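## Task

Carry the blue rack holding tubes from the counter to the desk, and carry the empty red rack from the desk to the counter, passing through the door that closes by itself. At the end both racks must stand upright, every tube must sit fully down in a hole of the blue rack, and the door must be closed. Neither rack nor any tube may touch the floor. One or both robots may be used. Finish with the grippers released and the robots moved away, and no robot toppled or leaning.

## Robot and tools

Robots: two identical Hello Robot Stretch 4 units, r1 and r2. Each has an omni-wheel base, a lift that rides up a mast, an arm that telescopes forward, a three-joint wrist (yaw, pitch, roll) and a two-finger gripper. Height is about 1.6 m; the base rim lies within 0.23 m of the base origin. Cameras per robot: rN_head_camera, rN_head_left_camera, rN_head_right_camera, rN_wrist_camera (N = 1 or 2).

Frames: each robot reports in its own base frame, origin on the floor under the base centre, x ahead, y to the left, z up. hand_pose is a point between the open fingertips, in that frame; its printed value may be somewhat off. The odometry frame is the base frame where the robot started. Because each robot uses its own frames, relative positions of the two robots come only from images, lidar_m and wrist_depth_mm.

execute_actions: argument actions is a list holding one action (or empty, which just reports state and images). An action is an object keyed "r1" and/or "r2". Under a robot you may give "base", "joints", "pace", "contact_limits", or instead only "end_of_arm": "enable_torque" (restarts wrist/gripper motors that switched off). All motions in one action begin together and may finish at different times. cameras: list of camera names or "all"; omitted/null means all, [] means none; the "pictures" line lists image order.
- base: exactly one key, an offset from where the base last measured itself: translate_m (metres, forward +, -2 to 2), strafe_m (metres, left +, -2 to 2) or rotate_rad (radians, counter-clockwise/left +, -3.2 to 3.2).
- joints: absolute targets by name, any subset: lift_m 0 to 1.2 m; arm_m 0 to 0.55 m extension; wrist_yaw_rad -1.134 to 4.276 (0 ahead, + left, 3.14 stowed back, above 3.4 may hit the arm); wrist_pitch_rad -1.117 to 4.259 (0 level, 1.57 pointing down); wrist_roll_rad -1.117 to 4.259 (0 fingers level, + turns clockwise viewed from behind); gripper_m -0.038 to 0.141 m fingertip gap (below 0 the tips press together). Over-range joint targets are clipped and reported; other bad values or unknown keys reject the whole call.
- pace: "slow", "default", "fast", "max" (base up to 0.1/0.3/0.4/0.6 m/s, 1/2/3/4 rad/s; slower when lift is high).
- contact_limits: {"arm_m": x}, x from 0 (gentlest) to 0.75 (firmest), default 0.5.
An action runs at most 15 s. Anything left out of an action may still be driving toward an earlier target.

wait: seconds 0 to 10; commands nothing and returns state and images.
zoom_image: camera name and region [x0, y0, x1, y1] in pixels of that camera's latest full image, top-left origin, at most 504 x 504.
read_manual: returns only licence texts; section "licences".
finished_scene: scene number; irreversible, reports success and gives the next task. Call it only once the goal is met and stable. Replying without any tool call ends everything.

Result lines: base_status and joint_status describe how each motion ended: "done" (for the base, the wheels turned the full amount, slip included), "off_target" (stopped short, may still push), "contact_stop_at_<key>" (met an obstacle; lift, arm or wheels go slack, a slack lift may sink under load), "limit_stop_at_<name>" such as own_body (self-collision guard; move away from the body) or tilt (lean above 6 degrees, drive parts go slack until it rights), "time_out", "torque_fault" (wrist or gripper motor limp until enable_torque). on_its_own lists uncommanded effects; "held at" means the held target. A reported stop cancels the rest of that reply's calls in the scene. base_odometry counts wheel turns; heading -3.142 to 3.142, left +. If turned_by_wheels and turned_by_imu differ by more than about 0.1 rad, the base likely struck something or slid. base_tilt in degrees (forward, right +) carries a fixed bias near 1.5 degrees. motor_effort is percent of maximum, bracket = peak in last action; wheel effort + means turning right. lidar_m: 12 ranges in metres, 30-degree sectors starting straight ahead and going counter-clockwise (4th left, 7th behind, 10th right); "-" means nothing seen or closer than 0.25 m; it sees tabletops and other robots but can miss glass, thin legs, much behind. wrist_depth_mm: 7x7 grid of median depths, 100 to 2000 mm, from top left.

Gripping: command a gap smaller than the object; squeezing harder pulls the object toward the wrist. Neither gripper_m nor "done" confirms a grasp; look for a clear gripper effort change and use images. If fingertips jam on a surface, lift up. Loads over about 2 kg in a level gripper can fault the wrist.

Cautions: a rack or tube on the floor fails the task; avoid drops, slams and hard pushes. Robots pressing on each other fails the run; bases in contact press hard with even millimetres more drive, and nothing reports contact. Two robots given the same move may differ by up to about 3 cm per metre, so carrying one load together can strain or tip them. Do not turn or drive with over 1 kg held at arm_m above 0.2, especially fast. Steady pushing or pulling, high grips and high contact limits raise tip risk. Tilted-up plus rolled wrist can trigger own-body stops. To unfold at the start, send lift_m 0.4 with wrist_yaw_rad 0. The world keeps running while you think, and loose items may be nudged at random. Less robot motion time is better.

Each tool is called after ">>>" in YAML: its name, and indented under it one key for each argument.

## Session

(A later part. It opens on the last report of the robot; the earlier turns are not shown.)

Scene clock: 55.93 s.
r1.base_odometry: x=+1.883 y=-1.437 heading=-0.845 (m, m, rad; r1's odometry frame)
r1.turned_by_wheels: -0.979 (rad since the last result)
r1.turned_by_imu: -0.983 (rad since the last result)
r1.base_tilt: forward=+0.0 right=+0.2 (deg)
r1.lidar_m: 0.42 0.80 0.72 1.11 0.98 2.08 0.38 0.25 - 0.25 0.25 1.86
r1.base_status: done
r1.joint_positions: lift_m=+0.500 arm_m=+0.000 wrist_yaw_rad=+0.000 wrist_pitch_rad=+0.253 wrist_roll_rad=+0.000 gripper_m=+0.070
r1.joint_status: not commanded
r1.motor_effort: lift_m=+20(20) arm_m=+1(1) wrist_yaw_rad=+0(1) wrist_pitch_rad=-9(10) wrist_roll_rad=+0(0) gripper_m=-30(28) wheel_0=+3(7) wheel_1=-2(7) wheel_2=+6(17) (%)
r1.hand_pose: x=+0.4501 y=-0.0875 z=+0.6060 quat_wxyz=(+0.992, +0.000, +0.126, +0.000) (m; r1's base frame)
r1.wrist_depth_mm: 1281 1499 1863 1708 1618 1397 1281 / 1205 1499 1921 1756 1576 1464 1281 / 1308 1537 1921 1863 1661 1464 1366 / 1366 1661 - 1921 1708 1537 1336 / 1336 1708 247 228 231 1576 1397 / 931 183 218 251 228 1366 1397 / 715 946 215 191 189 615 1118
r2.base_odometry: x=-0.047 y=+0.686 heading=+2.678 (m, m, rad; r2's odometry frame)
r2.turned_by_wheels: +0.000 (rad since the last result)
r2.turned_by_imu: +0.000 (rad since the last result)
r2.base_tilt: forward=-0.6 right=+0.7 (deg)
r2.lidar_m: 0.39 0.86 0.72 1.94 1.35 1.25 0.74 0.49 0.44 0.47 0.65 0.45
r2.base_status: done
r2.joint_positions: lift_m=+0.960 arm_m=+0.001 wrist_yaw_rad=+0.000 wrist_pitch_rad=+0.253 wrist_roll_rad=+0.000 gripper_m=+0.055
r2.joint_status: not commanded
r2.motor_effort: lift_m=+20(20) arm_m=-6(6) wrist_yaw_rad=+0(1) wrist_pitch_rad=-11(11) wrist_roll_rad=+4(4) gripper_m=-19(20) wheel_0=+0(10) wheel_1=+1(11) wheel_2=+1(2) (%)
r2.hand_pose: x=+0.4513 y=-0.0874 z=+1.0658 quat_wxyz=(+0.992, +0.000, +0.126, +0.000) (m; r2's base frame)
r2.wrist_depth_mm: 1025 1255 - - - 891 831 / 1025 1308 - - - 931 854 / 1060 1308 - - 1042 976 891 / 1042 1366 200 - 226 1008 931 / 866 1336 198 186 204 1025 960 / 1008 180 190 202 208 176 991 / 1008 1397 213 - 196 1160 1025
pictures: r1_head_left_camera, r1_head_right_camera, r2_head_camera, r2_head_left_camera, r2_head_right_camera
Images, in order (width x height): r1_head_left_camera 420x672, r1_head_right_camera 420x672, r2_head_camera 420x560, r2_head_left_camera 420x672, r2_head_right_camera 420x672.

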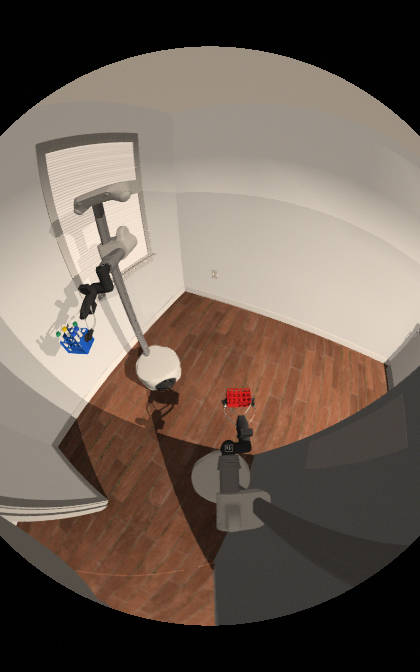

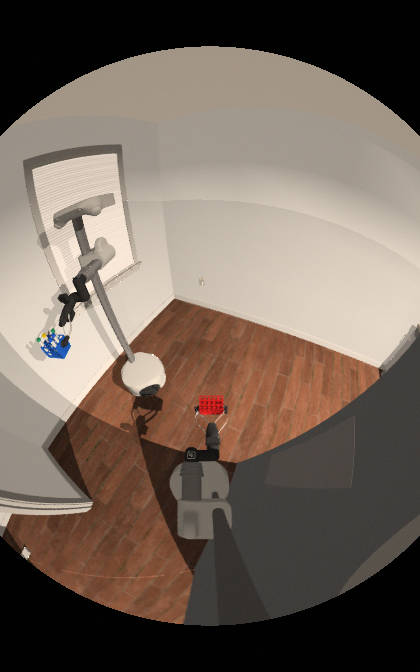

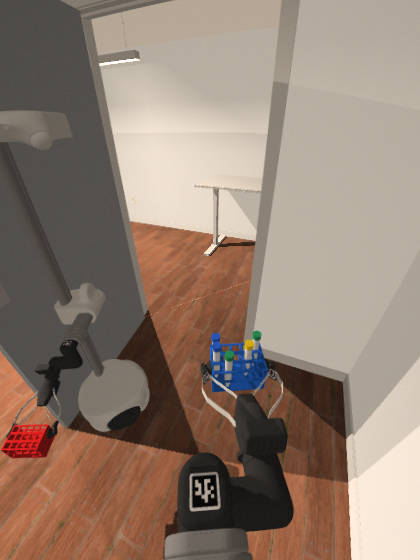

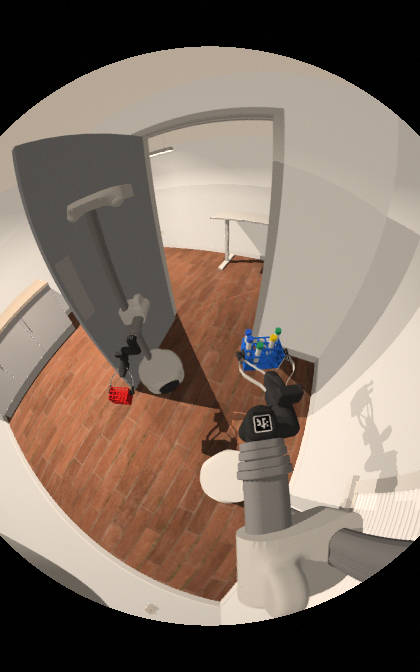

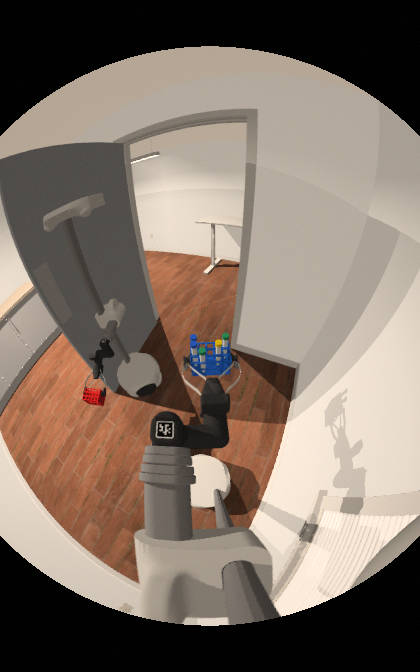

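>>> zoom_image:
  camera: "r2_head_right_camera"
  region: [100, 290, 270, 420]

>>> zoom_image:
  camera: "r2_head_camera"
  region: [60, 280, 300, 460]

Region (100, 290, 270, 420) of r2_head_right_camera's 420x672 image, scaled by 2.965, with more detail than that image has; it fills the top 385 rows of this view, and the rest is white.

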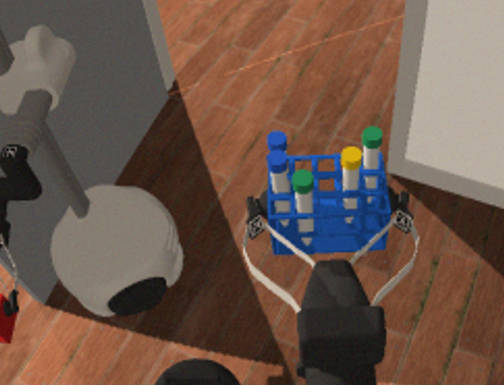

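Region (60, 280, 300, 460) of r2_head_camera's 420x560 image, scaled by 2.100, with more detail than that image has; it fills the top 378 rows of this view, and the rest is white.

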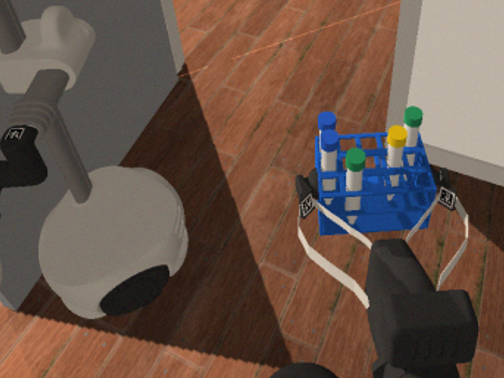

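>>> execute_actions:
  actions:
    - {"r2": {"base": {"translate_m": 1.35}, "pace": "fast"}}
  cameras: ["r1_head_left_camera", "r2_head_camera", "r2_head_left_camera", "r2_head_right_camera"]

Scene clock: 61.93 s.
r1.base_odometry: x=+1.883 y=-1.437 heading=-0.845 (m, m, rad; r1's odometry frame)
r1.turned_by_wheels: +0.000 (rad since the last result)
r1.turned_by_imu: -0.001 (rad since the last result)
r1.base_tilt: forward=+0.0 right=+0.1 (deg)
r1.lidar_m: 0.42 1.48 1.43 1.12 0.49 0.55 0.39 0.25 - 0.25 0.25 1.88
r1.base_status: not commanded
r1.joint_positions: lift_m=+0.500 arm_m=+0.000 wrist_yaw_rad=+0.000 wrist_pitch_rad=+0.253 wrist_roll_rad=+0.000 gripper_m=+0.070
r1.joint_status: not commanded
r1.motor_effort: lift_m=+20(20) arm_m=+1(1) wrist_yaw_rad=+0(0) wrist_pitch_rad=-10(9) wrist_roll_rad=+0(0) gripper_m=-30(31) wheel_0=+3(3) wheel_1=-2(2) wheel_2=+6(5) (%)
r1.hand_pose: x=+0.4501 y=-0.0875 z=+0.6060 quat_wxyz=(+0.992, +0.000, +0.126, +0.000) (m; r1's base frame)
r1.wrist_depth_mm: 1229 1537 1863 1708 1618 1430 1281 / 1281 1537 1863 1808 1618 1397 1336 / 1281 1537 1983 1808 1618 1430 1366 / 1308 1661 - 1863 1661 1499 1366 / 1366 1576 246 229 231 1499 1397 / 1281 183 218 251 229 1366 1397 / 1025 1042 214 191 190 609 1118
r2.base_odometry: x=-1.255 y=+1.289 heading=+2.678 (m, m, rad; r2's odometry frame)
r2.turned_by_wheels: +0.000 (rad since the last result)
r2.turned_by_imu: -0.003 (rad since the last result)
r2.base_tilt: forward=-0.7 right=+0.7 (deg)
r2.lidar_m: 0.40 0.75 0.59 0.59 0.43 0.53 1.64 1.12 0.71 0.31 1.40 0.44
r2.base_status: done
r2.joint_positions: lift_m=+0.960 arm_m=+0.001 wrist_yaw_rad=+0.000 wrist_pitch_rad=+0.253 wrist_roll_rad=+0.000 gripper_m=+0.055
r2.joint_status: not commanded
r2.motor_effort: lift_m=+20(20) arm_m=-6(6) wrist_yaw_rad=+0(0) wrist_pitch_rad=-11(11) wrist_roll_rad=+4(3) gripper_m=-22(24) wheel_0=+1(8) wheel_1=+1(7) wheel_2=+0(10) (%)
r2.hand_pose: x=+0.4513 y=-0.0874 z=+1.0658 quat_wxyz=(+0.992, +0.000, +0.126, +0.000) (m; r2's base frame)
r2.wrist_depth_mm: - - - - 1863 1708 1537 / - - - - 1983 1756 1618 / - - - - 1366 1499 1464 / - - 199 - 227 1863 1708 / - - 198 187 205 1921 1808 / - 181 196 202 208 176 1808 / 1661 1618 214 - 197 1576 1537
pictures: r1_head_left_camera, r2_head_camera, r2_head_left_camera, r2_head_right_camera
Images, in order (width x height): r1_head_left_camera 420x672, r2_head_camera 420x560, r2_head_left_camera 420x672, r2_head_right_camera 420x672.

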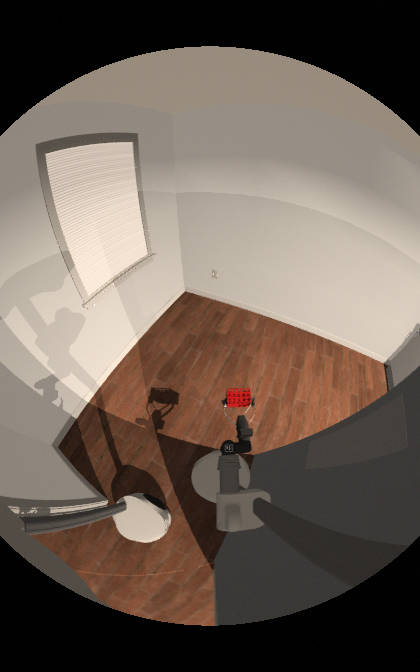

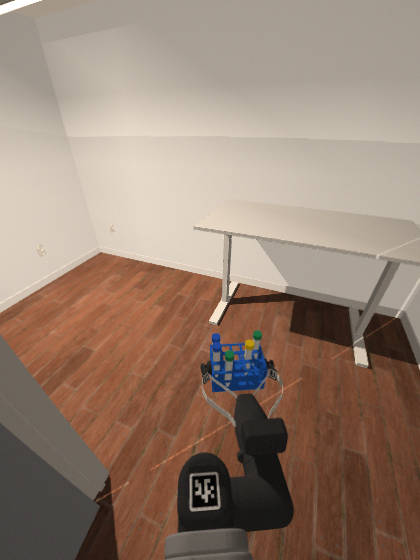

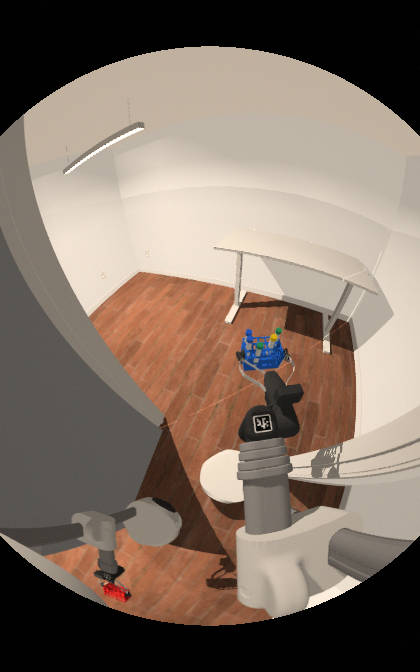

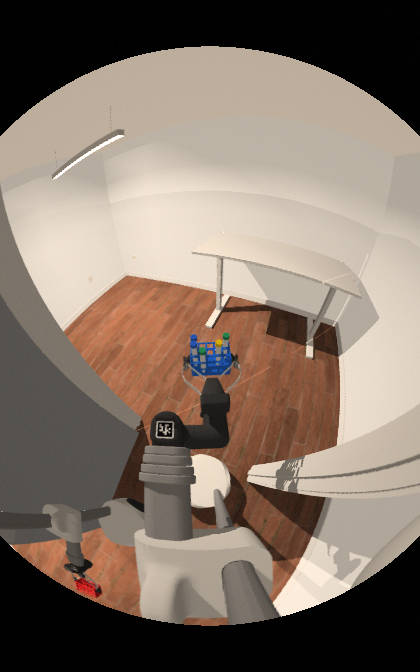

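>>> execute_actions:
  actions:
    - {"r1": {"base": {"translate_m": 0.45}, "pace": "default"}, "r2": {"base": {"translate_m": 1.12}, "joints": {"lift_m": 0.97}, "pace": "fast"}}
  cameras: ["r1_head_right_camera", "r2_head_camera", "r2_head_left_camera", "r2_wrist_camera"]

Scene clock: 67.00 s.
r1.base_odometry: x=+2.181 y=-1.774 heading=-0.845 (m, m, rad; r1's odometry frame)
r1.turned_by_wheels: +0.000 (rad since the last result)
r1.turned_by_imu: -0.002 (rad since the last result)
r1.base_tilt: forward=+0.1 right=+0.2 (deg)
r1.lidar_m: 0.44 1.26 1.18 1.25 1.15 1.12 1.19 1.55 1.91 1.97 1.59 1.47
r1.base_status: done
r1.joint_positions: lift_m=+0.500 arm_m=+0.000 wrist_yaw_rad=+0.000 wrist_pitch_rad=+0.253 wrist_roll_rad=+0.000 gripper_m=+0.070
r1.joint_status: not commanded
r1.motor_effort: lift_m=+20(20) arm_m=+0(0) wrist_yaw_rad=+0(0) wrist_pitch_rad=-10(9) wrist_roll_rad=+0(0) gripper_m=-33(30) wheel_0=+1(9) wheel_1=+2(5) wheel_2=+0(11) (%)
r1.hand_pose: x=+0.4501 y=-0.0874 z=+0.6060 quat_wxyz=(+0.992, +0.000, +0.126, +0.000) (m; r1's base frame)
r1.wrist_depth_mm: 1042 1255 1499 1336 1160 1060 960 / 1060 1308 1537 1336 1182 1078 991 / 1098 1397 1537 1336 1229 1118 1008 / 1118 1336 1661 1397 1255 1138 1042 / 1138 1430 247 229 231 1182 1060 / 1160 184 217 250 228 1118 1078 / 1025 1042 215 191 189 615 1060
r2.base_odometry: x=-2.257 y=+1.789 heading=+2.679 (m, m, rad; r2's odometry frame)
r2.turned_by_wheels: +0.000 (rad since the last result)
r2.turned_by_imu: -0.003 (rad since the last result)
r2.base_tilt: forward=-0.5 right=+0.6 (deg)
r2.lidar_m: 0.38 1.62 2.16 1.18 0.76 0.75 0.81 1.08 1.55 0.74 0.47 0.45
r2.base_status: done
r2.joint_positions: lift_m=+0.970 arm_m=+0.001 wrist_yaw_rad=+0.000 wrist_pitch_rad=+0.253 wrist_roll_rad=+0.000 gripper_m=+0.055
r2.joint_status: all done
r2.motor_effort: lift_m=+21(22) arm_m=-6(6) wrist_yaw_rad=+0(0) wrist_pitch_rad=-12(12) wrist_roll_rad=+4(4) gripper_m=-21(23) wheel_0=+1(7) wheel_1=+1(7) wheel_2=+0(12) (%)
r2.hand_pose: x=+0.4513 y=-0.0874 z=+1.0757 quat_wxyz=(+0.992, +0.000, +0.126, +0.000) (m; r2's base frame)
r2.wrist_depth_mm: 1576 1336 1160 1025 931 842 778 / 1661 1397 1229 1098 976 878 798 / 1863 1499 1281 1118 976 904 842 / 1921 1618 200 1160 224 723 707 / - 1756 198 186 204 500 484 / 1983 180 195 201 208 176 368 / 1661 1661 213 - 196 306 -
pictures: r1_head_right_camera, r2_head_camera, r2_head_left_camera, r2_wrist_camera
Images, in order (width x height): r1_head_right_camera 420x672, r2_head_camera 420x560, r2_head_left_camera 420x672, r2_wrist_camera 616x392.

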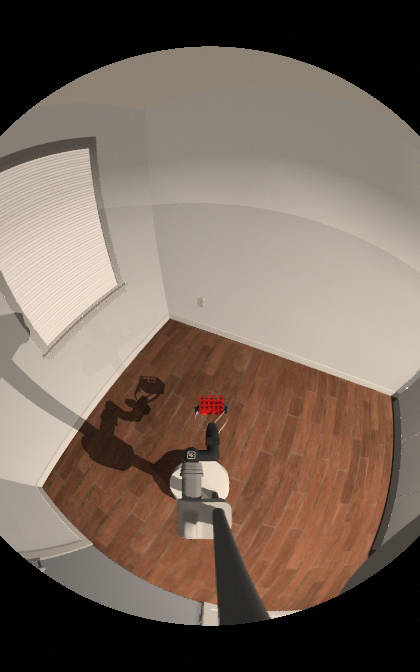

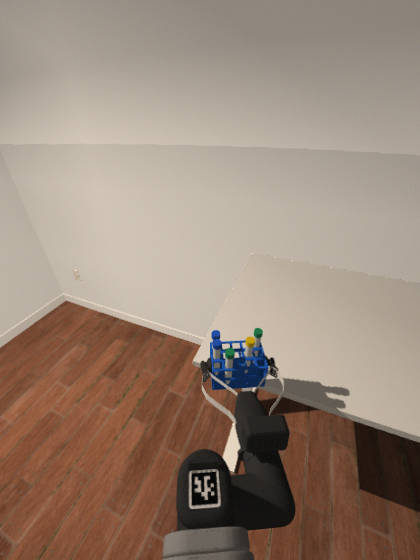

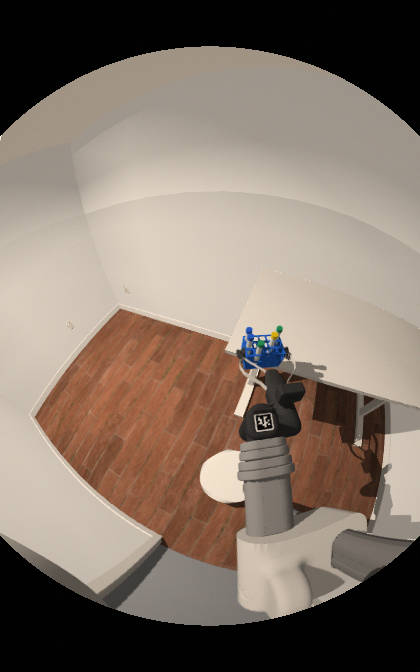

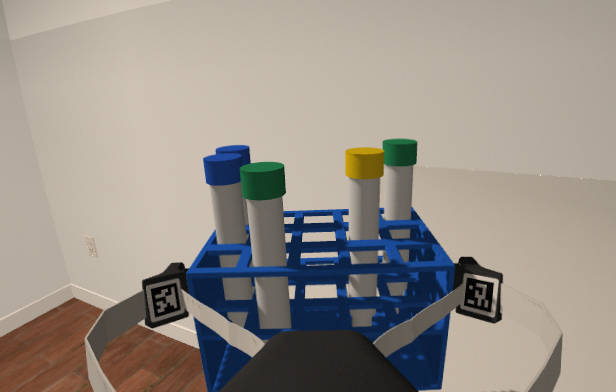

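>>> execute_actions:
  actions:
    - {"r1": {"base": {"rotate_rad": -2.0}, "pace": "fast"}, "r2": {"base": {"rotate_rad": -0.55}, "joints": {"arm_m": 0.21}, "pace": "default"}}
  cameras: ["r1_head_camera", "r1_head_right_camera", "r2_head_camera", "r2_wrist_camera"]

Scene clock: 69.17 s.
r1.base_odometry: x=+2.181 y=-1.774 heading=-2.845 (m, m, rad; r1's odometry frame)
r1.turned_by_wheels: -2.000 (rad since the last result)
r1.turned_by_imu: -2.007 (rad since the last result)
r1.base_tilt: forward=+0.0 right=+0.1 (deg)
r1.lidar_m: 0.44 2.00 1.51 1.46 1.57 1.25 1.18 1.28 1.14 1.13 1.17 1.70
r1.base_status: done
r1.joint_positions: lift_m=+0.500 arm_m=+0.000 wrist_yaw_rad=+0.000 wrist_pitch_rad=+0.253 wrist_roll_rad=+0.000 gripper_m=+0.070
r1.joint_status: not commanded
r1.motor_effort: lift_m=+20(20) arm_m=+0(1) wrist_yaw_rad=+0(1) wrist_pitch_rad=-9(10) wrist_roll_rad=+1(1) gripper_m=-29(29) wheel_0=+0(9) wheel_1=+0(11) wheel_2=+1(9) (%)
r1.hand_pose: x=+0.4501 y=-0.0874 z=+0.6060 quat_wxyz=(+0.992, +0.000, +0.126, +0.000) (m; r1's base frame)
r1.wrist_depth_mm: - - - - - - 1708 / 1661 1661 1661 1618 1618 - 1661 / 1808 1708 1661 1661 1661 - 1708 / 1808 1808 1756 1708 1863 - 1661 / 1863 1863 246 229 231 - 1708 / 1336 184 217 251 228 1366 1366 / 1042 1060 214 191 190 615 1098
r2.base_odometry: x=-2.257 y=+1.789 heading=+2.129 (m, m, rad; r2's odometry frame)
r2.turned_by_wheels: -0.549 (rad since the last result)
r2.turned_by_imu: -0.543 (rad since the last result)
r2.base_tilt: forward=-0.7 right=+0.7 (deg)
r2.lidar_m: 0.44 0.45 1.62 2.16 1.20 0.76 0.76 0.81 1.09 1.52 0.77 0.50
r2.base_status: done
r2.joint_positions: lift_m=+0.970 arm_m=+0.209 wrist_yaw_rad=+0.000 wrist_pitch_rad=+0.253 wrist_roll_rad=+0.000 gripper_m=+0.055
r2.joint_status: all done
r2.motor_effort: lift_m=+21(21) arm_m=+6(8) wrist_yaw_rad=+0(1) wrist_pitch_rad=-11(11) wrist_roll_rad=+4(4) gripper_m=-20(23) wheel_0=+3(7) wheel_1=+3(9) wheel_2=+2(6) (%)
r2.hand_pose: x=+0.6591 y=-0.0874 z=+1.0757 quat_wxyz=(+0.992, +0.000, +0.126, +0.000) (m; r2's base frame)
r2.wrist_depth_mm: 715 732 750 759 778 788 798 / 750 759 778 798 798 820 842 / 778 798 809 831 831 854 878 / 820 820 200 707 225 715 691 / 585 544 198 187 204 492 484 / 407 181 189 201 208 176 368 / 327 319 213 - 196 304 -
pictures: r1_head_camera, r1_head_right_camera, r2_head_camera, r2_wrist_camera
Images, in order (width x height): r1_head_camera 420x560, r1_head_right_camera 420x672, r2_head_camera 420x560, r2_wrist_camera 616x392.

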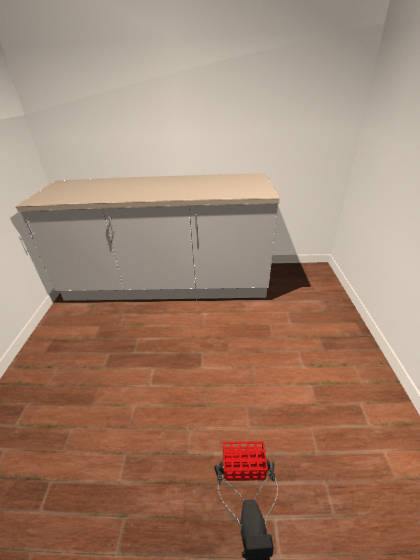

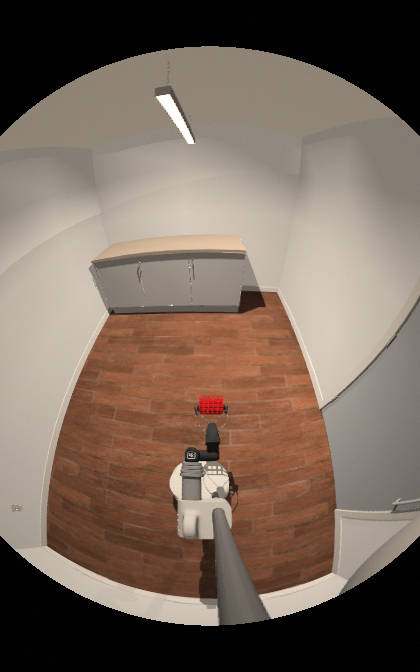

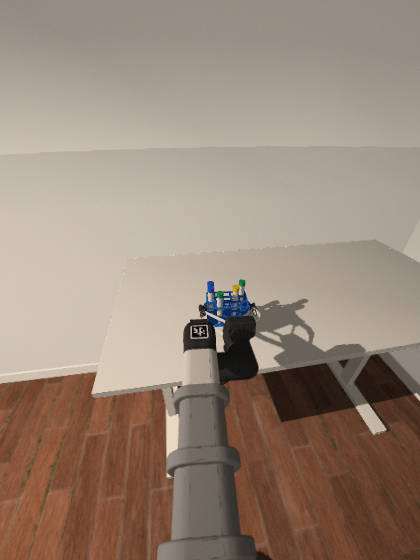

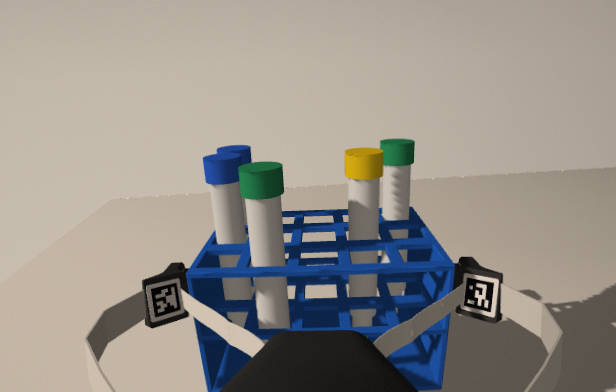

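>>> execute_actions:
  actions:
    - {"r1": {"base": {"translate_m": 1.45}, "joints": {"lift_m": 0.93, "arm_m": 0.22}, "pace": "max"}, "r2": {"joints": {"lift_m": 0.903}, "pace": "slow"}}
  cameras: ["r1_head_camera", "r1_wrist_camera", "r2_head_camera", "r2_wrist_camera"]

Scene clock: 73.80 s.
r1.base_odometry: x=+0.795 y=-2.198 heading=-2.845 (m, m, rad; r1's odometry frame)
r1.turned_by_wheels: +0.000 (rad since the last result)
r1.turned_by_imu: -0.004 (rad since the last result)
r1.base_tilt: forward=+0.1 right=+0.1 (deg)
r1.lidar_m: 0.44 0.47 0.66 1.42 1.53 2.11 2.68 1.67 1.23 1.16 0.61 0.47
r1.base_status: done
r1.joint_positions: lift_m=+0.930 arm_m=+0.219 wrist_yaw_rad=+0.000 wrist_pitch_rad=+0.253 wrist_roll_rad=+0.000 gripper_m=+0.070
r1.joint_status: all done
r1.motor_effort: lift_m=+21(25) arm_m=+5(6) wrist_yaw_rad=-1(1) wrist_pitch_rad=-9(11) wrist_roll_rad=-1(1) gripper_m=-28(28) wheel_0=+2(8) wheel_1=+0(9) wheel_2=+2(14) (%)
r1.hand_pose: x=+0.6693 y=-0.0874 z=+1.0359 quat_wxyz=(+0.992, +0.000, +0.126, +0.000) (m; r1's base frame)
r1.wrist_depth_mm: 603 603 585 585 574 564 559 / 621 609 609 597 591 580 580 / 640 634 634 615 609 603 597 / 661 654 647 640 627 621 615 / 603 615 248 229 232 634 634 / 430 184 217 248 228 436 459 / 330 342 213 191 189 262 364
r2.base_odometry: x=-2.257 y=+1.789 heading=+2.129 (m, m, rad; r2's odometry frame)
r2.turned_by_wheels: +0.000 (rad since the last result)
r2.turned_by_imu: +0.000 (rad since the last result)
r2.base_tilt: forward=-0.6 right=+0.5 (deg)
r2.lidar_m: 0.44 0.45 1.62 2.16 1.19 0.77 0.77 0.82 1.00 1.53 0.73 0.51
r2.base_status: not commanded
r2.joint_positions: lift_m=+0.903 arm_m=+0.209 wrist_yaw_rad=+0.000 wrist_pitch_rad=+0.253 wrist_roll_rad=+0.000 gripper_m=+0.055
r2.joint_status: all done
r2.motor_effort: lift_m=+15(20) arm_m=+7(6) wrist_yaw_rad=+0(1) wrist_pitch_rad=-11(11) wrist_roll_rad=+4(3) gripper_m=-21(23) wheel_0=+3(3) wheel_1=+3(3) wheel_2=+2(2) (%)
r2.hand_pose: x=+0.6591 y=-0.0874 z=+1.0092 quat_wxyz=(+0.992, +0.000, +0.126, +0.000) (m; r2's base frame)
r2.wrist_depth_mm: 723 732 750 750 768 788 798 / 741 759 778 798 809 831 831 / 778 798 809 820 820 842 866 / 809 585 200 504 226 512 500 / 394 389 198 187 204 351 343 / 291 180 189 202 208 176 273 / 234 229 214 - 196 217 -
pictures: r1_head_camera, r1_wrist_camera, r2_head_camera, r2_wrist_camera
Images, in order (width x height): r1_head_camera 420x560, r1_wrist_camera 616x392, r2_head_camera 420x560, r2_wrist_camera 616x392.

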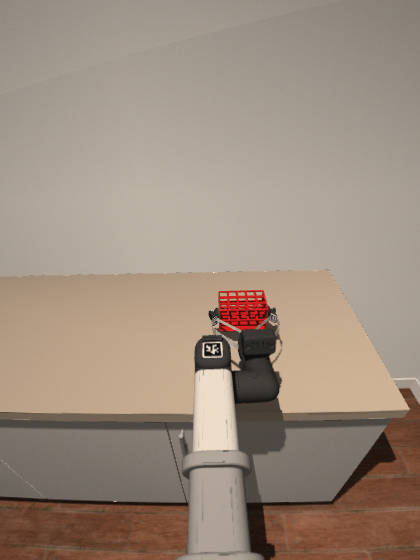

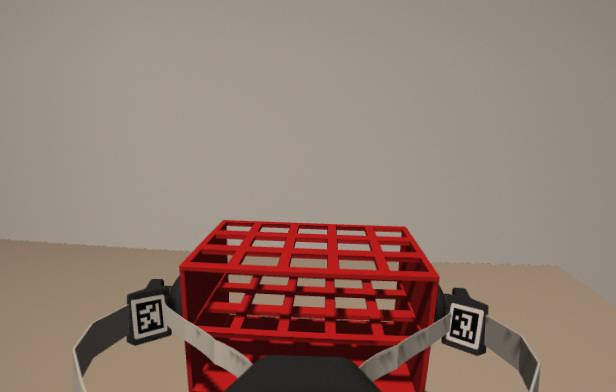

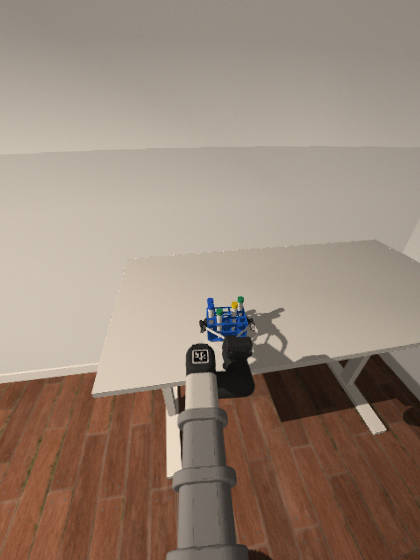

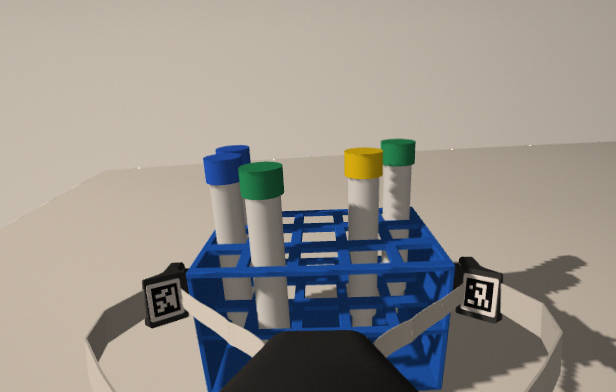

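>>> execute_actions:
  actions:
    - {"r1": {"joints": {"lift_m": 0.855}, "pace": "slow"}, "r2": {"joints": {"lift_m": 0.901, "gripper_m": 0.141}, "pace": "default"}}
  cameras: ["r1_wrist_camera", "r2_wrist_camera"]

Scene clock: 75.93 s.
r1.base_odometry: x=+0.795 y=-2.198 heading=-2.845 (m, m, rad; r1's odometry frame)
r1.turned_by_wheels: +0.000 (rad since the last result)
r1.turned_by_imu: +0.000 (rad since the last result)
r1.base_tilt: forward=+0.1 right=+0.1 (deg)
r1.lidar_m: 0.44 0.48 0.67 1.43 1.50 2.12 2.68 1.65 1.22 1.18 0.61 0.46
r1.base_status: not commanded
r1.joint_positions: lift_m=+0.855 arm_m=+0.219 wrist_yaw_rad=+0.000 wrist_pitch_rad=+0.253 wrist_roll_rad=+0.000 gripper_m=+0.070
r1.joint_status: all done
r1.motor_effort: lift_m=+18(18) arm_m=+5(5) wrist_yaw_rad=+0(1) wrist_pitch_rad=-9(9) wrist_roll_rad=-1(0) gripper_m=-33(30) wheel_0=+2(2) wheel_1=+0(0) wheel_2=+3(2) (%)
r1.hand_pose: x=+0.6693 y=-0.0874 z=+0.9612 quat_wxyz=(+0.992, +0.000, +0.126, +0.000) (m; r1's base frame)
r1.wrist_depth_mm: 597 591 591 574 574 569 554 / 615 615 603 603 585 574 574 / 634 634 627 621 615 603 591 / 647 654 640 634 621 615 615 / 407 418 247 228 231 445 449 / 294 184 217 251 228 296 315 / 228 232 214 192 190 206 246
r2.base_odometry: x=-2.257 y=+1.789 heading=+2.129 (m, m, rad; r2's odometry frame)
r2.turned_by_wheels: +0.000 (rad since the last result)
r2.turned_by_imu: +0.000 (rad since the last result)
r2.base_tilt: forward=-0.7 right=+0.6 (deg)
r2.lidar_m: 0.46 0.46 1.62 2.16 1.18 0.78 0.75 0.81 1.07 1.53 0.77 0.50
r2.base_status: not commanded
r2.joint_positions: lift_m=+0.901 arm_m=+0.209 wrist_yaw_rad=+0.000 wrist_pitch_rad=+0.252 wrist_roll_rad=+0.000 gripper_m=+0.141
r2.joint_status: all done
r2.motor_effort: lift_m=+15(15) arm_m=+7(7) wrist_yaw_rad=+0(0) wrist_pitch_rad=-8(11) wrist_roll_rad=+4(4) gripper_m=-3(22) wheel_0=+3(3) wheel_1=+3(3) wheel_2=+2(2) (%)
r2.hand_pose: x=+0.6592 y=-0.0874 z=+1.0075 quat_wxyz=(+0.992, +0.000, +0.126, +0.000) (m; r2's base frame)
r2.wrist_depth_mm: 715 723 750 759 768 778 798 / 750 759 778 788 809 820 831 / 778 798 820 831 820 842 866 / 798 585 473 249 246 512 496 / 392 384 222 216 226 329 342 / 290 272 206 207 221 245 262 / 232 226 226 - 223 215 214
pictures: r1_wrist_camera, r2_wrist_camera
Images, in order (width x height): r1_wrist_camera 616x392, r2_wrist_camera 616x392.

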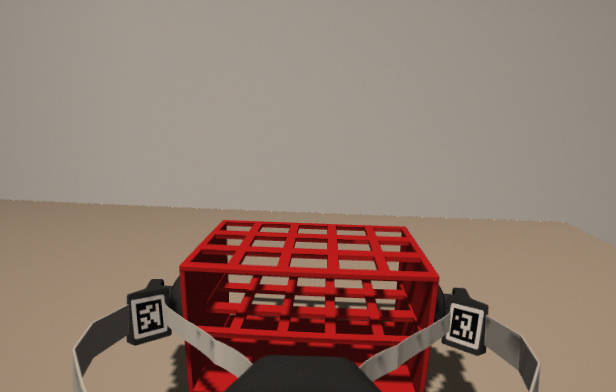

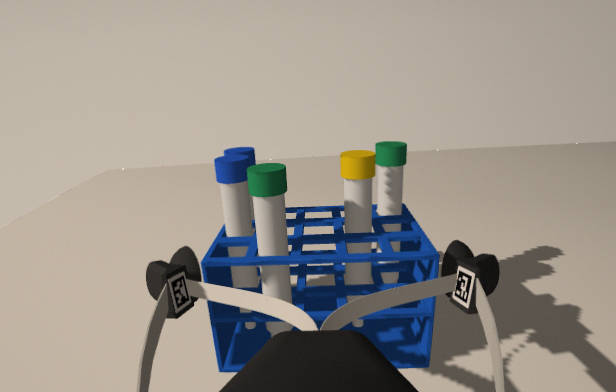

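>>> execute_actions:
  actions:
    - {"r1": {"joints": {"lift_m": 0.852, "gripper_m": 0.141}, "pace": "default"}, "r2": {"base": {"translate_m": -0.15}, "joints": {"arm_m": 0.0}, "pace": "default"}}
  cameras: ["r1_wrist_camera", "r2_wrist_camera"]

Scene clock: 77.90 s.
r1.base_odometry: x=+0.795 y=-2.198 heading=-2.845 (m, m, rad; r1's odometry frame)
r1.turned_by_wheels: +0.000 (rad since the last result)
r1.turned_by_imu: +0.000 (rad since the last result)
r1.base_tilt: forward=+0.1 right=+0.2 (deg)
r1.lidar_m: 0.44 0.46 0.66 1.42 1.49 2.07 2.68 1.64 1.21 1.17 0.64 0.46
r1.base_status: not commanded
r1.joint_positions: lift_m=+0.852 arm_m=+0.219 wrist_yaw_rad=+0.000 wrist_pitch_rad=+0.252 wrist_roll_rad=+0.000 gripper_m=+0.141
r1.joint_status: all done
r1.motor_effort: lift_m=+18(17) arm_m=+5(5) wrist_yaw_rad=+0(1) wrist_pitch_rad=-7(9) wrist_roll_rad=+1(0) gripper_m=-1(31) wheel_0=+2(2) wheel_1=-1(0) wheel_2=+2(2) (%)
r1.hand_pose: x=+0.6694 y=-0.0874 z=+0.9584 quat_wxyz=(+0.992, +0.000, +0.126, +0.000) (m; r1's base frame)
r1.wrist_depth_mm: 597 591 585 585 574 569 559 / 627 609 603 597 591 585 574 / 640 634 627 615 609 591 591 / 640 647 640 634 627 615 615 / 404 410 274 263 282 439 442 / 290 211 228 259 229 276 310 / 229 232 232 142 235 237 242
r2.base_odometry: x=-2.178 y=+1.662 heading=+2.129 (m, m, rad; r2's odometry frame)
r2.turned_by_wheels: +0.000 (rad since the last result)
r2.turned_by_imu: +0.000 (rad since the last result)
r2.base_tilt: forward=-0.5 right=+0.7 (deg)
r2.lidar_m: 0.59 0.61 1.82 2.15 0.95 0.62 0.63 0.65 0.88 1.55 1.01 0.65
r2.base_status: done
r2.joint_positions: lift_m=+0.901 arm_m=+0.001 wrist_yaw_rad=+0.000 wrist_pitch_rad=+0.252 wrist_roll_rad=+0.000 gripper_m=+0.141
r2.joint_status: all done
r2.motor_effort: lift_m=+16(15) arm_m=-6(5) wrist_yaw_rad=+1(1) wrist_pitch_rad=-8(8) wrist_roll_rad=+4(4) gripper_m=-2(0) wheel_0=-1(7) wheel_1=-2(7) wheel_2=-1(9) (%)
r2.hand_pose: x=+0.4514 y=-0.0875 z=+1.0074 quat_wxyz=(+0.992, +0.000, +0.126, +0.000) (m; r2's base frame)
r2.wrist_depth_mm: 1025 1060 1078 1078 1118 1138 1138 / 1060 1078 1118 1138 1182 1182 1205 / 1118 1138 1138 585 991 946 904 / 1160 591 569 554 530 517 500 / 427 415 424 1308 1336 439 1430 / 1308 1336 842 1366 1430 1464 1499 / 1397 1366 1397 - 1464 1464 1430
pictures: r1_wrist_camera, r2_wrist_camera
Images, in order (width x height): r1_wrist_camera 616x392, r2_wrist_camera 616x392.

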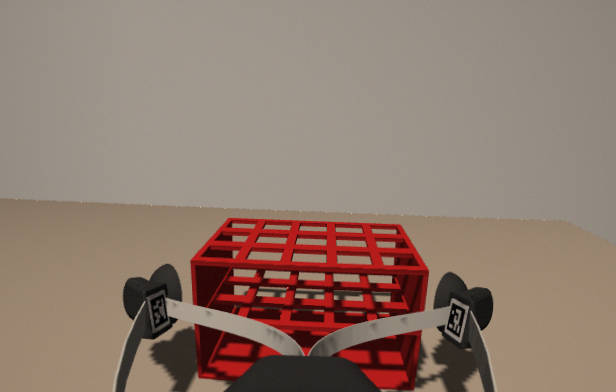

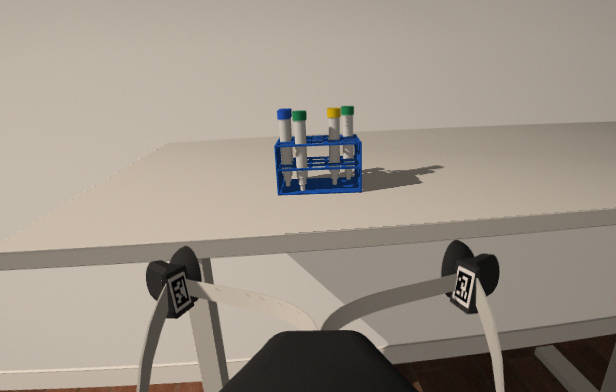

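>>> zoom_image:
  camera: "r2_wrist_camera"
  region: [255, 90, 385, 210]

>>> execute_actions:
  actions:
    - {"r1": {"base": {"translate_m": -0.15}, "joints": {"arm_m": 0.0}, "pace": "fast"}}
  cameras: ["r1_wrist_camera", "r1_head_right_camera", "r2_head_left_camera", "r2_head_camera", "r2_wrist_camera"]

Region (255, 90, 385, 210) of r2_wrist_camera's 616x392 image, scaled by 3.877; it fills the top 465 rows of this view, and the rest is white.

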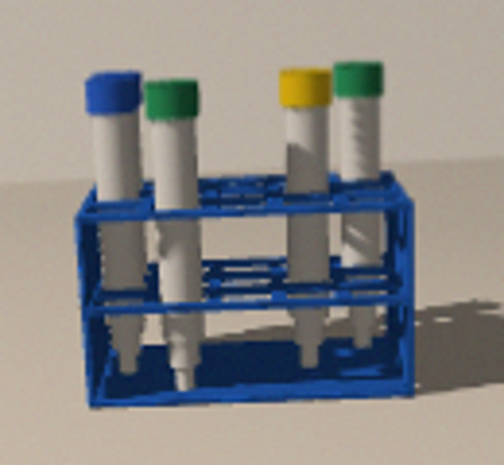

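Scene clock: 79.67 s.
r1.base_odometry: x=+0.938 y=-2.154 heading=-2.845 (m, m, rad; r1's odometry frame)
r1.turned_by_wheels: +0.000 (rad since the last result)
r1.turned_by_imu: +0.000 (rad since the last result)
r1.base_tilt: forward=+0.0 right=+0.2 (deg)
r1.lidar_m: 0.58 0.60 0.89 1.44 1.52 2.10 2.52 1.65 1.20 1.18 1.25 0.62
r1.base_status: done
r1.joint_positions: lift_m=+0.852 arm_m=+0.001 wrist_yaw_rad=+0.000 wrist_pitch_rad=+0.252 wrist_roll_rad=+0.000 gripper_m=+0.141
r1.joint_status: all done
r1.motor_effort: lift_m=+18(18) arm_m=-5(6) wrist_yaw_rad=+1(1) wrist_pitch_rad=-7(8) wrist_roll_rad=+0(1) gripper_m=-2(1) wheel_0=-1(7) wheel_1=-1(8) wheel_2=-1(13) (%)
r1.hand_pose: x=+0.4512 y=-0.0875 z=+0.9584 quat_wxyz=(+0.992, +0.000, +0.126, +0.000) (m; r1's base frame)
r1.wrist_depth_mm: 960 931 917 917 931 904 878 / 991 976 960 960 931 946 931 / 1025 1025 1008 976 960 946 946 / 668 676 699 627 732 759 976 / 407 421 424 436 442 445 449 / 427 211 387 382 373 366 368 / 442 433 430 143 413 407 404
r2.base_odometry: x=-2.178 y=+1.662 heading=+2.129 (m, m, rad; r2's odometry frame)
r2.turned_by_wheels: +0.000 (rad since the last result)
r2.turned_by_imu: +0.000 (rad since the last result)
r2.base_tilt: forward=-0.7 right=+0.7 (deg)
r2.lidar_m: 0.59 0.61 1.80 2.13 0.96 0.62 0.59 0.67 0.88 1.55 1.00 0.62
r2.base_status: not commanded
r2.joint_positions: lift_m=+0.901 arm_m=+0.001 wrist_yaw_rad=+0.000 wrist_pitch_rad=+0.252 wrist_roll_rad=+0.000 gripper_m=+0.141
r2.joint_status: not commanded
r2.motor_effort: lift_m=+15(15) arm_m=-6(6) wrist_yaw_rad=+0(0) wrist_pitch_rad=-8(8) wrist_roll_rad=+4(4) gripper_m=-1(0) wheel_0=-1(1) wheel_1=-2(2) wheel_2=-1(1) (%)
r2.hand_pose: x=+0.4514 y=-0.0875 z=+1.0074 quat_wxyz=(+0.992, +0.000, +0.126, +0.000) (m; r2's base frame)
r2.wrist_depth_mm: 1025 1060 1078 1098 1098 1138 1138 / 1078 1078 1118 1138 1182 1182 1205 / 1118 1160 1138 580 991 946 904 / 1160 591 569 554 535 517 504 / 427 418 424 1308 1336 442 1397 / 1336 1308 842 1336 1430 1430 1537 / 1366 1397 1430 - 1464 1430 1430
pictures: r1_head_right_camera, r1_wrist_camera, r2_head_camera, r2_head_left_camera, r2_wrist_camera
Images, in order (width x height): r1_head_right_camera 420x672, r1_wrist_camera 616x392, r2_head_camera 420x560, r2_head_left_camera 420x672, r2_wrist_camera 616x392.

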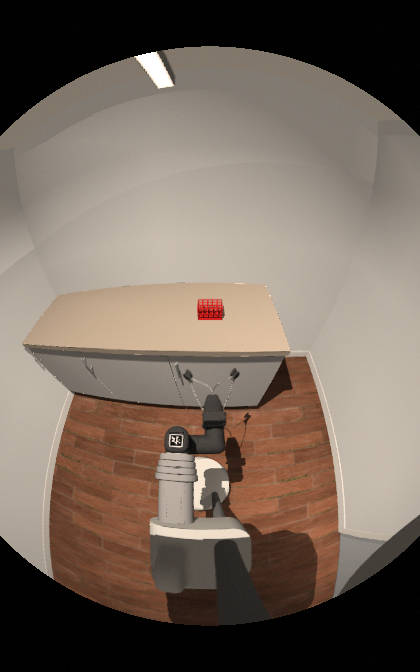

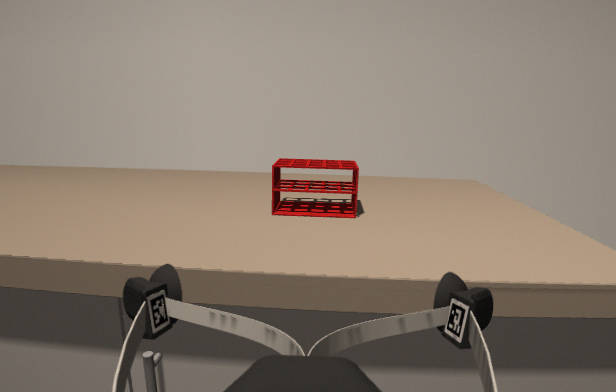

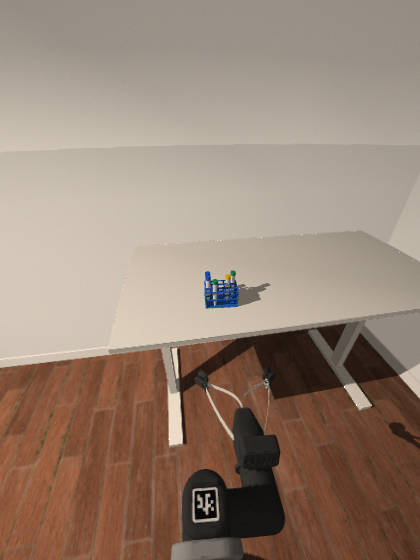

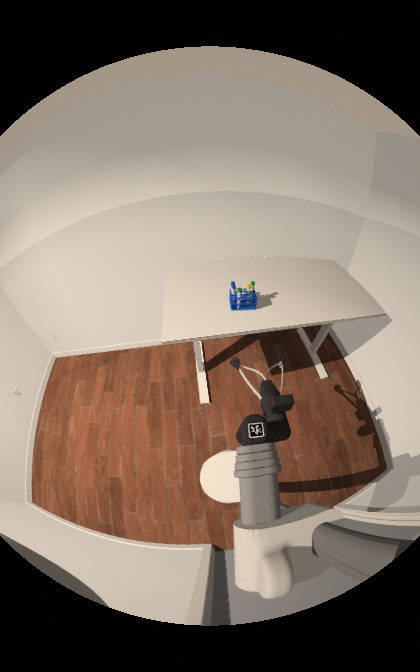

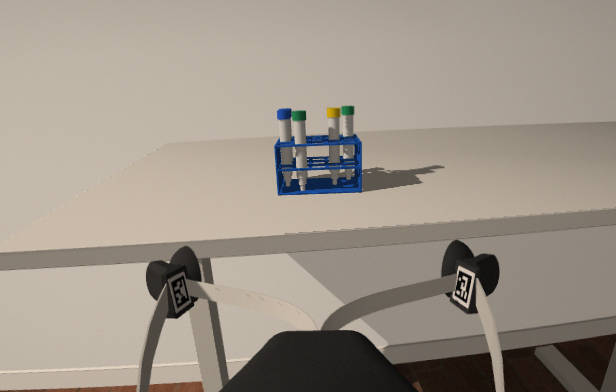

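>>> execute_actions:
  actions: []

Scene clock: 79.77 s.
r1.base_odometry: x=+0.938 y=-2.154 heading=-2.845 (m, m, rad; r1's odometry frame)
r1.turned_by_wheels: +0.000 (rad since the last result)
r1.turned_by_imu: +0.000 (rad since the last result)
r1.base_tilt: forward=+0.0 right=+0.1 (deg)
r1.lidar_m: 0.59 0.64 0.88 1.42 1.51 2.10 2.53 1.65 1.21 1.16 1.24 0.63
r1.base_status: done
r1.joint_positions: lift_m=+0.852 arm_m=+0.001 wrist_yaw_rad=+0.000 wrist_pitch_rad=+0.252 wrist_roll_rad=+0.000 gripper_m=+0.141
r1.joint_status: all done
r1.motor_effort: lift_m=+18(18) arm_m=-6(6) wrist_yaw_rad=+1(1) wrist_pitch_rad=-7(8) wrist_roll_rad=+0(1) gripper_m=+1(1) wheel_0=-1(7) wheel_1=-1(8) wheel_2=-1(13) (%)
r1.hand_pose: x=+0.4512 y=-0.0875 z=+0.9584 quat_wxyz=(+0.992, +0.000, +0.126, +0.000) (m; r1's base frame)
r1.wrist_depth_mm: 960 946 931 917 931 891 891 / 991 976 946 960 960 917 917 / 1025 1008 976 960 976 976 960 / 654 683 699 627 732 759 976 / 404 421 427 436 439 445 452 / 427 210 387 382 375 366 366 / 442 430 427 143 418 410 404
r2.base_odometry: x=-2.178 y=+1.662 heading=+2.129 (m, m, rad; r2's odometry frame)
r2.turned_by_wheels: +0.000 (rad since the last result)
r2.turned_by_imu: +0.000 (rad since the last result)
r2.base_tilt: forward=-0.6 right=+0.7 (deg)
r2.lidar_m: 0.58 0.62 1.77 2.14 0.95 0.62 0.61 0.66 0.87 1.53 1.00 0.64
r2.base_status: not commanded
r2.joint_positions: lift_m=+0.901 arm_m=+0.001 wrist_yaw_rad=+0.000 wrist_pitch_rad=+0.252 wrist_roll_rad=+0.000 gripper_m=+0.141
r2.joint_status: not commanded
r2.motor_effort: lift_m=+15(15) arm_m=-6(6) wrist_yaw_rad=+0(0) wrist_pitch_rad=-8(8) wrist_roll_rad=+4(4) gripper_m=+0(0) wheel_0=-1(1) wheel_1=-2(2) wheel_2=-1(1) (%)
r2.hand_pose: x=+0.4514 y=-0.0875 z=+1.0074 quat_wxyz=(+0.992, +0.000, +0.126, +0.000) (m; r2's base frame)
r2.wrist_depth_mm: 1025 1060 1060 1078 1118 1138 1160 / 1078 1098 1118 1138 1160 1182 1205 / 1118 1138 1118 585 976 946 917 / 1160 597 574 549 535 512 504 / 424 418 424 1308 1336 439 1397 / 1308 1308 854 1397 1430 1464 1499 / 1366 1366 1430 - 1499 1464 1430
pictures: r1_head_camera, r1_head_left_camera, r1_head_right_camera, r1_wrist_camera, r2_head_camera, r2_head_left_camera, r2_head_right_camera, r2_wrist_camera
Images, in order (width x height): r1_head_camera 420x560, r1_head_left_camera 420x672, r1_head_right_camera 420x672, r1_wrist_camera 616x392, r2_head_camera 420x560, r2_head_left_camera 420x672, r2_head_right_camera 420x672, r2_wrist_camera 616x392.

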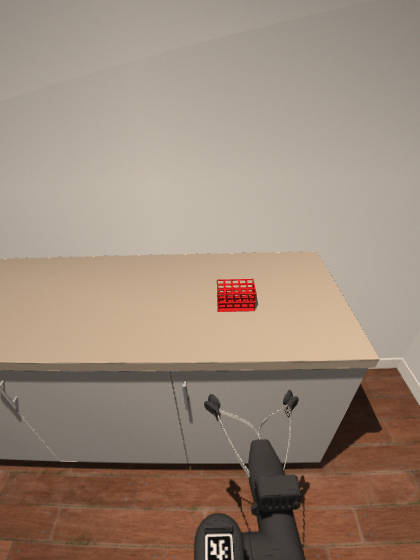

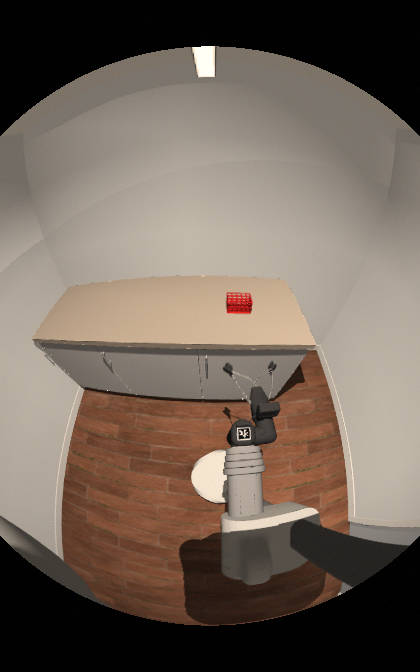

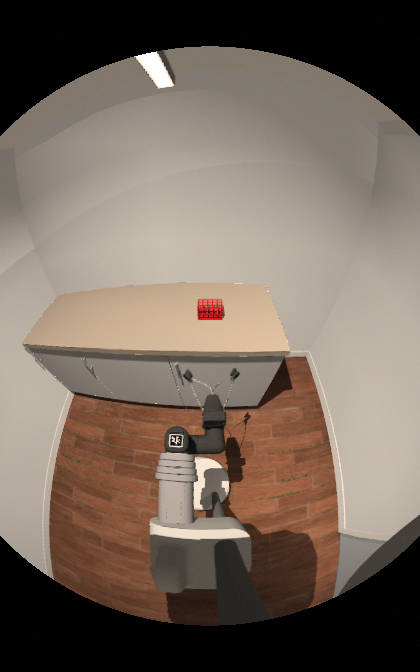

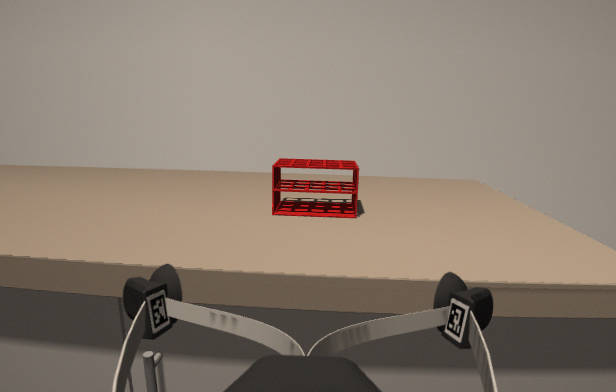

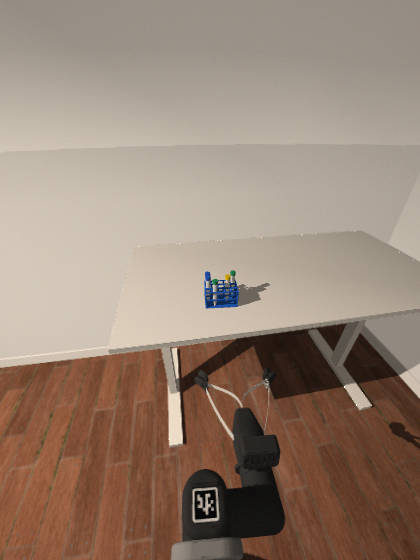

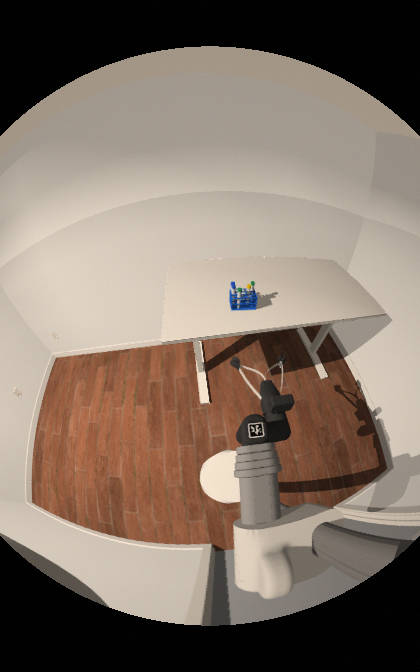

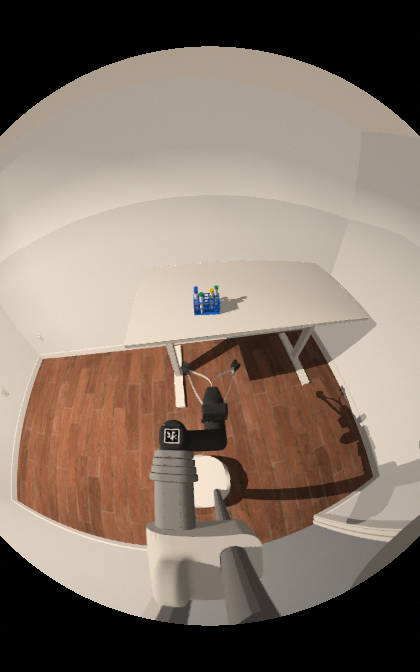

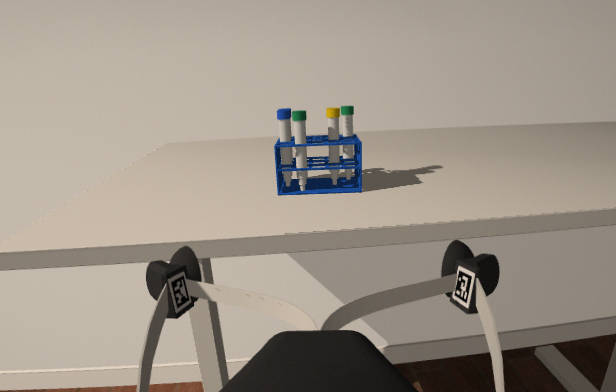

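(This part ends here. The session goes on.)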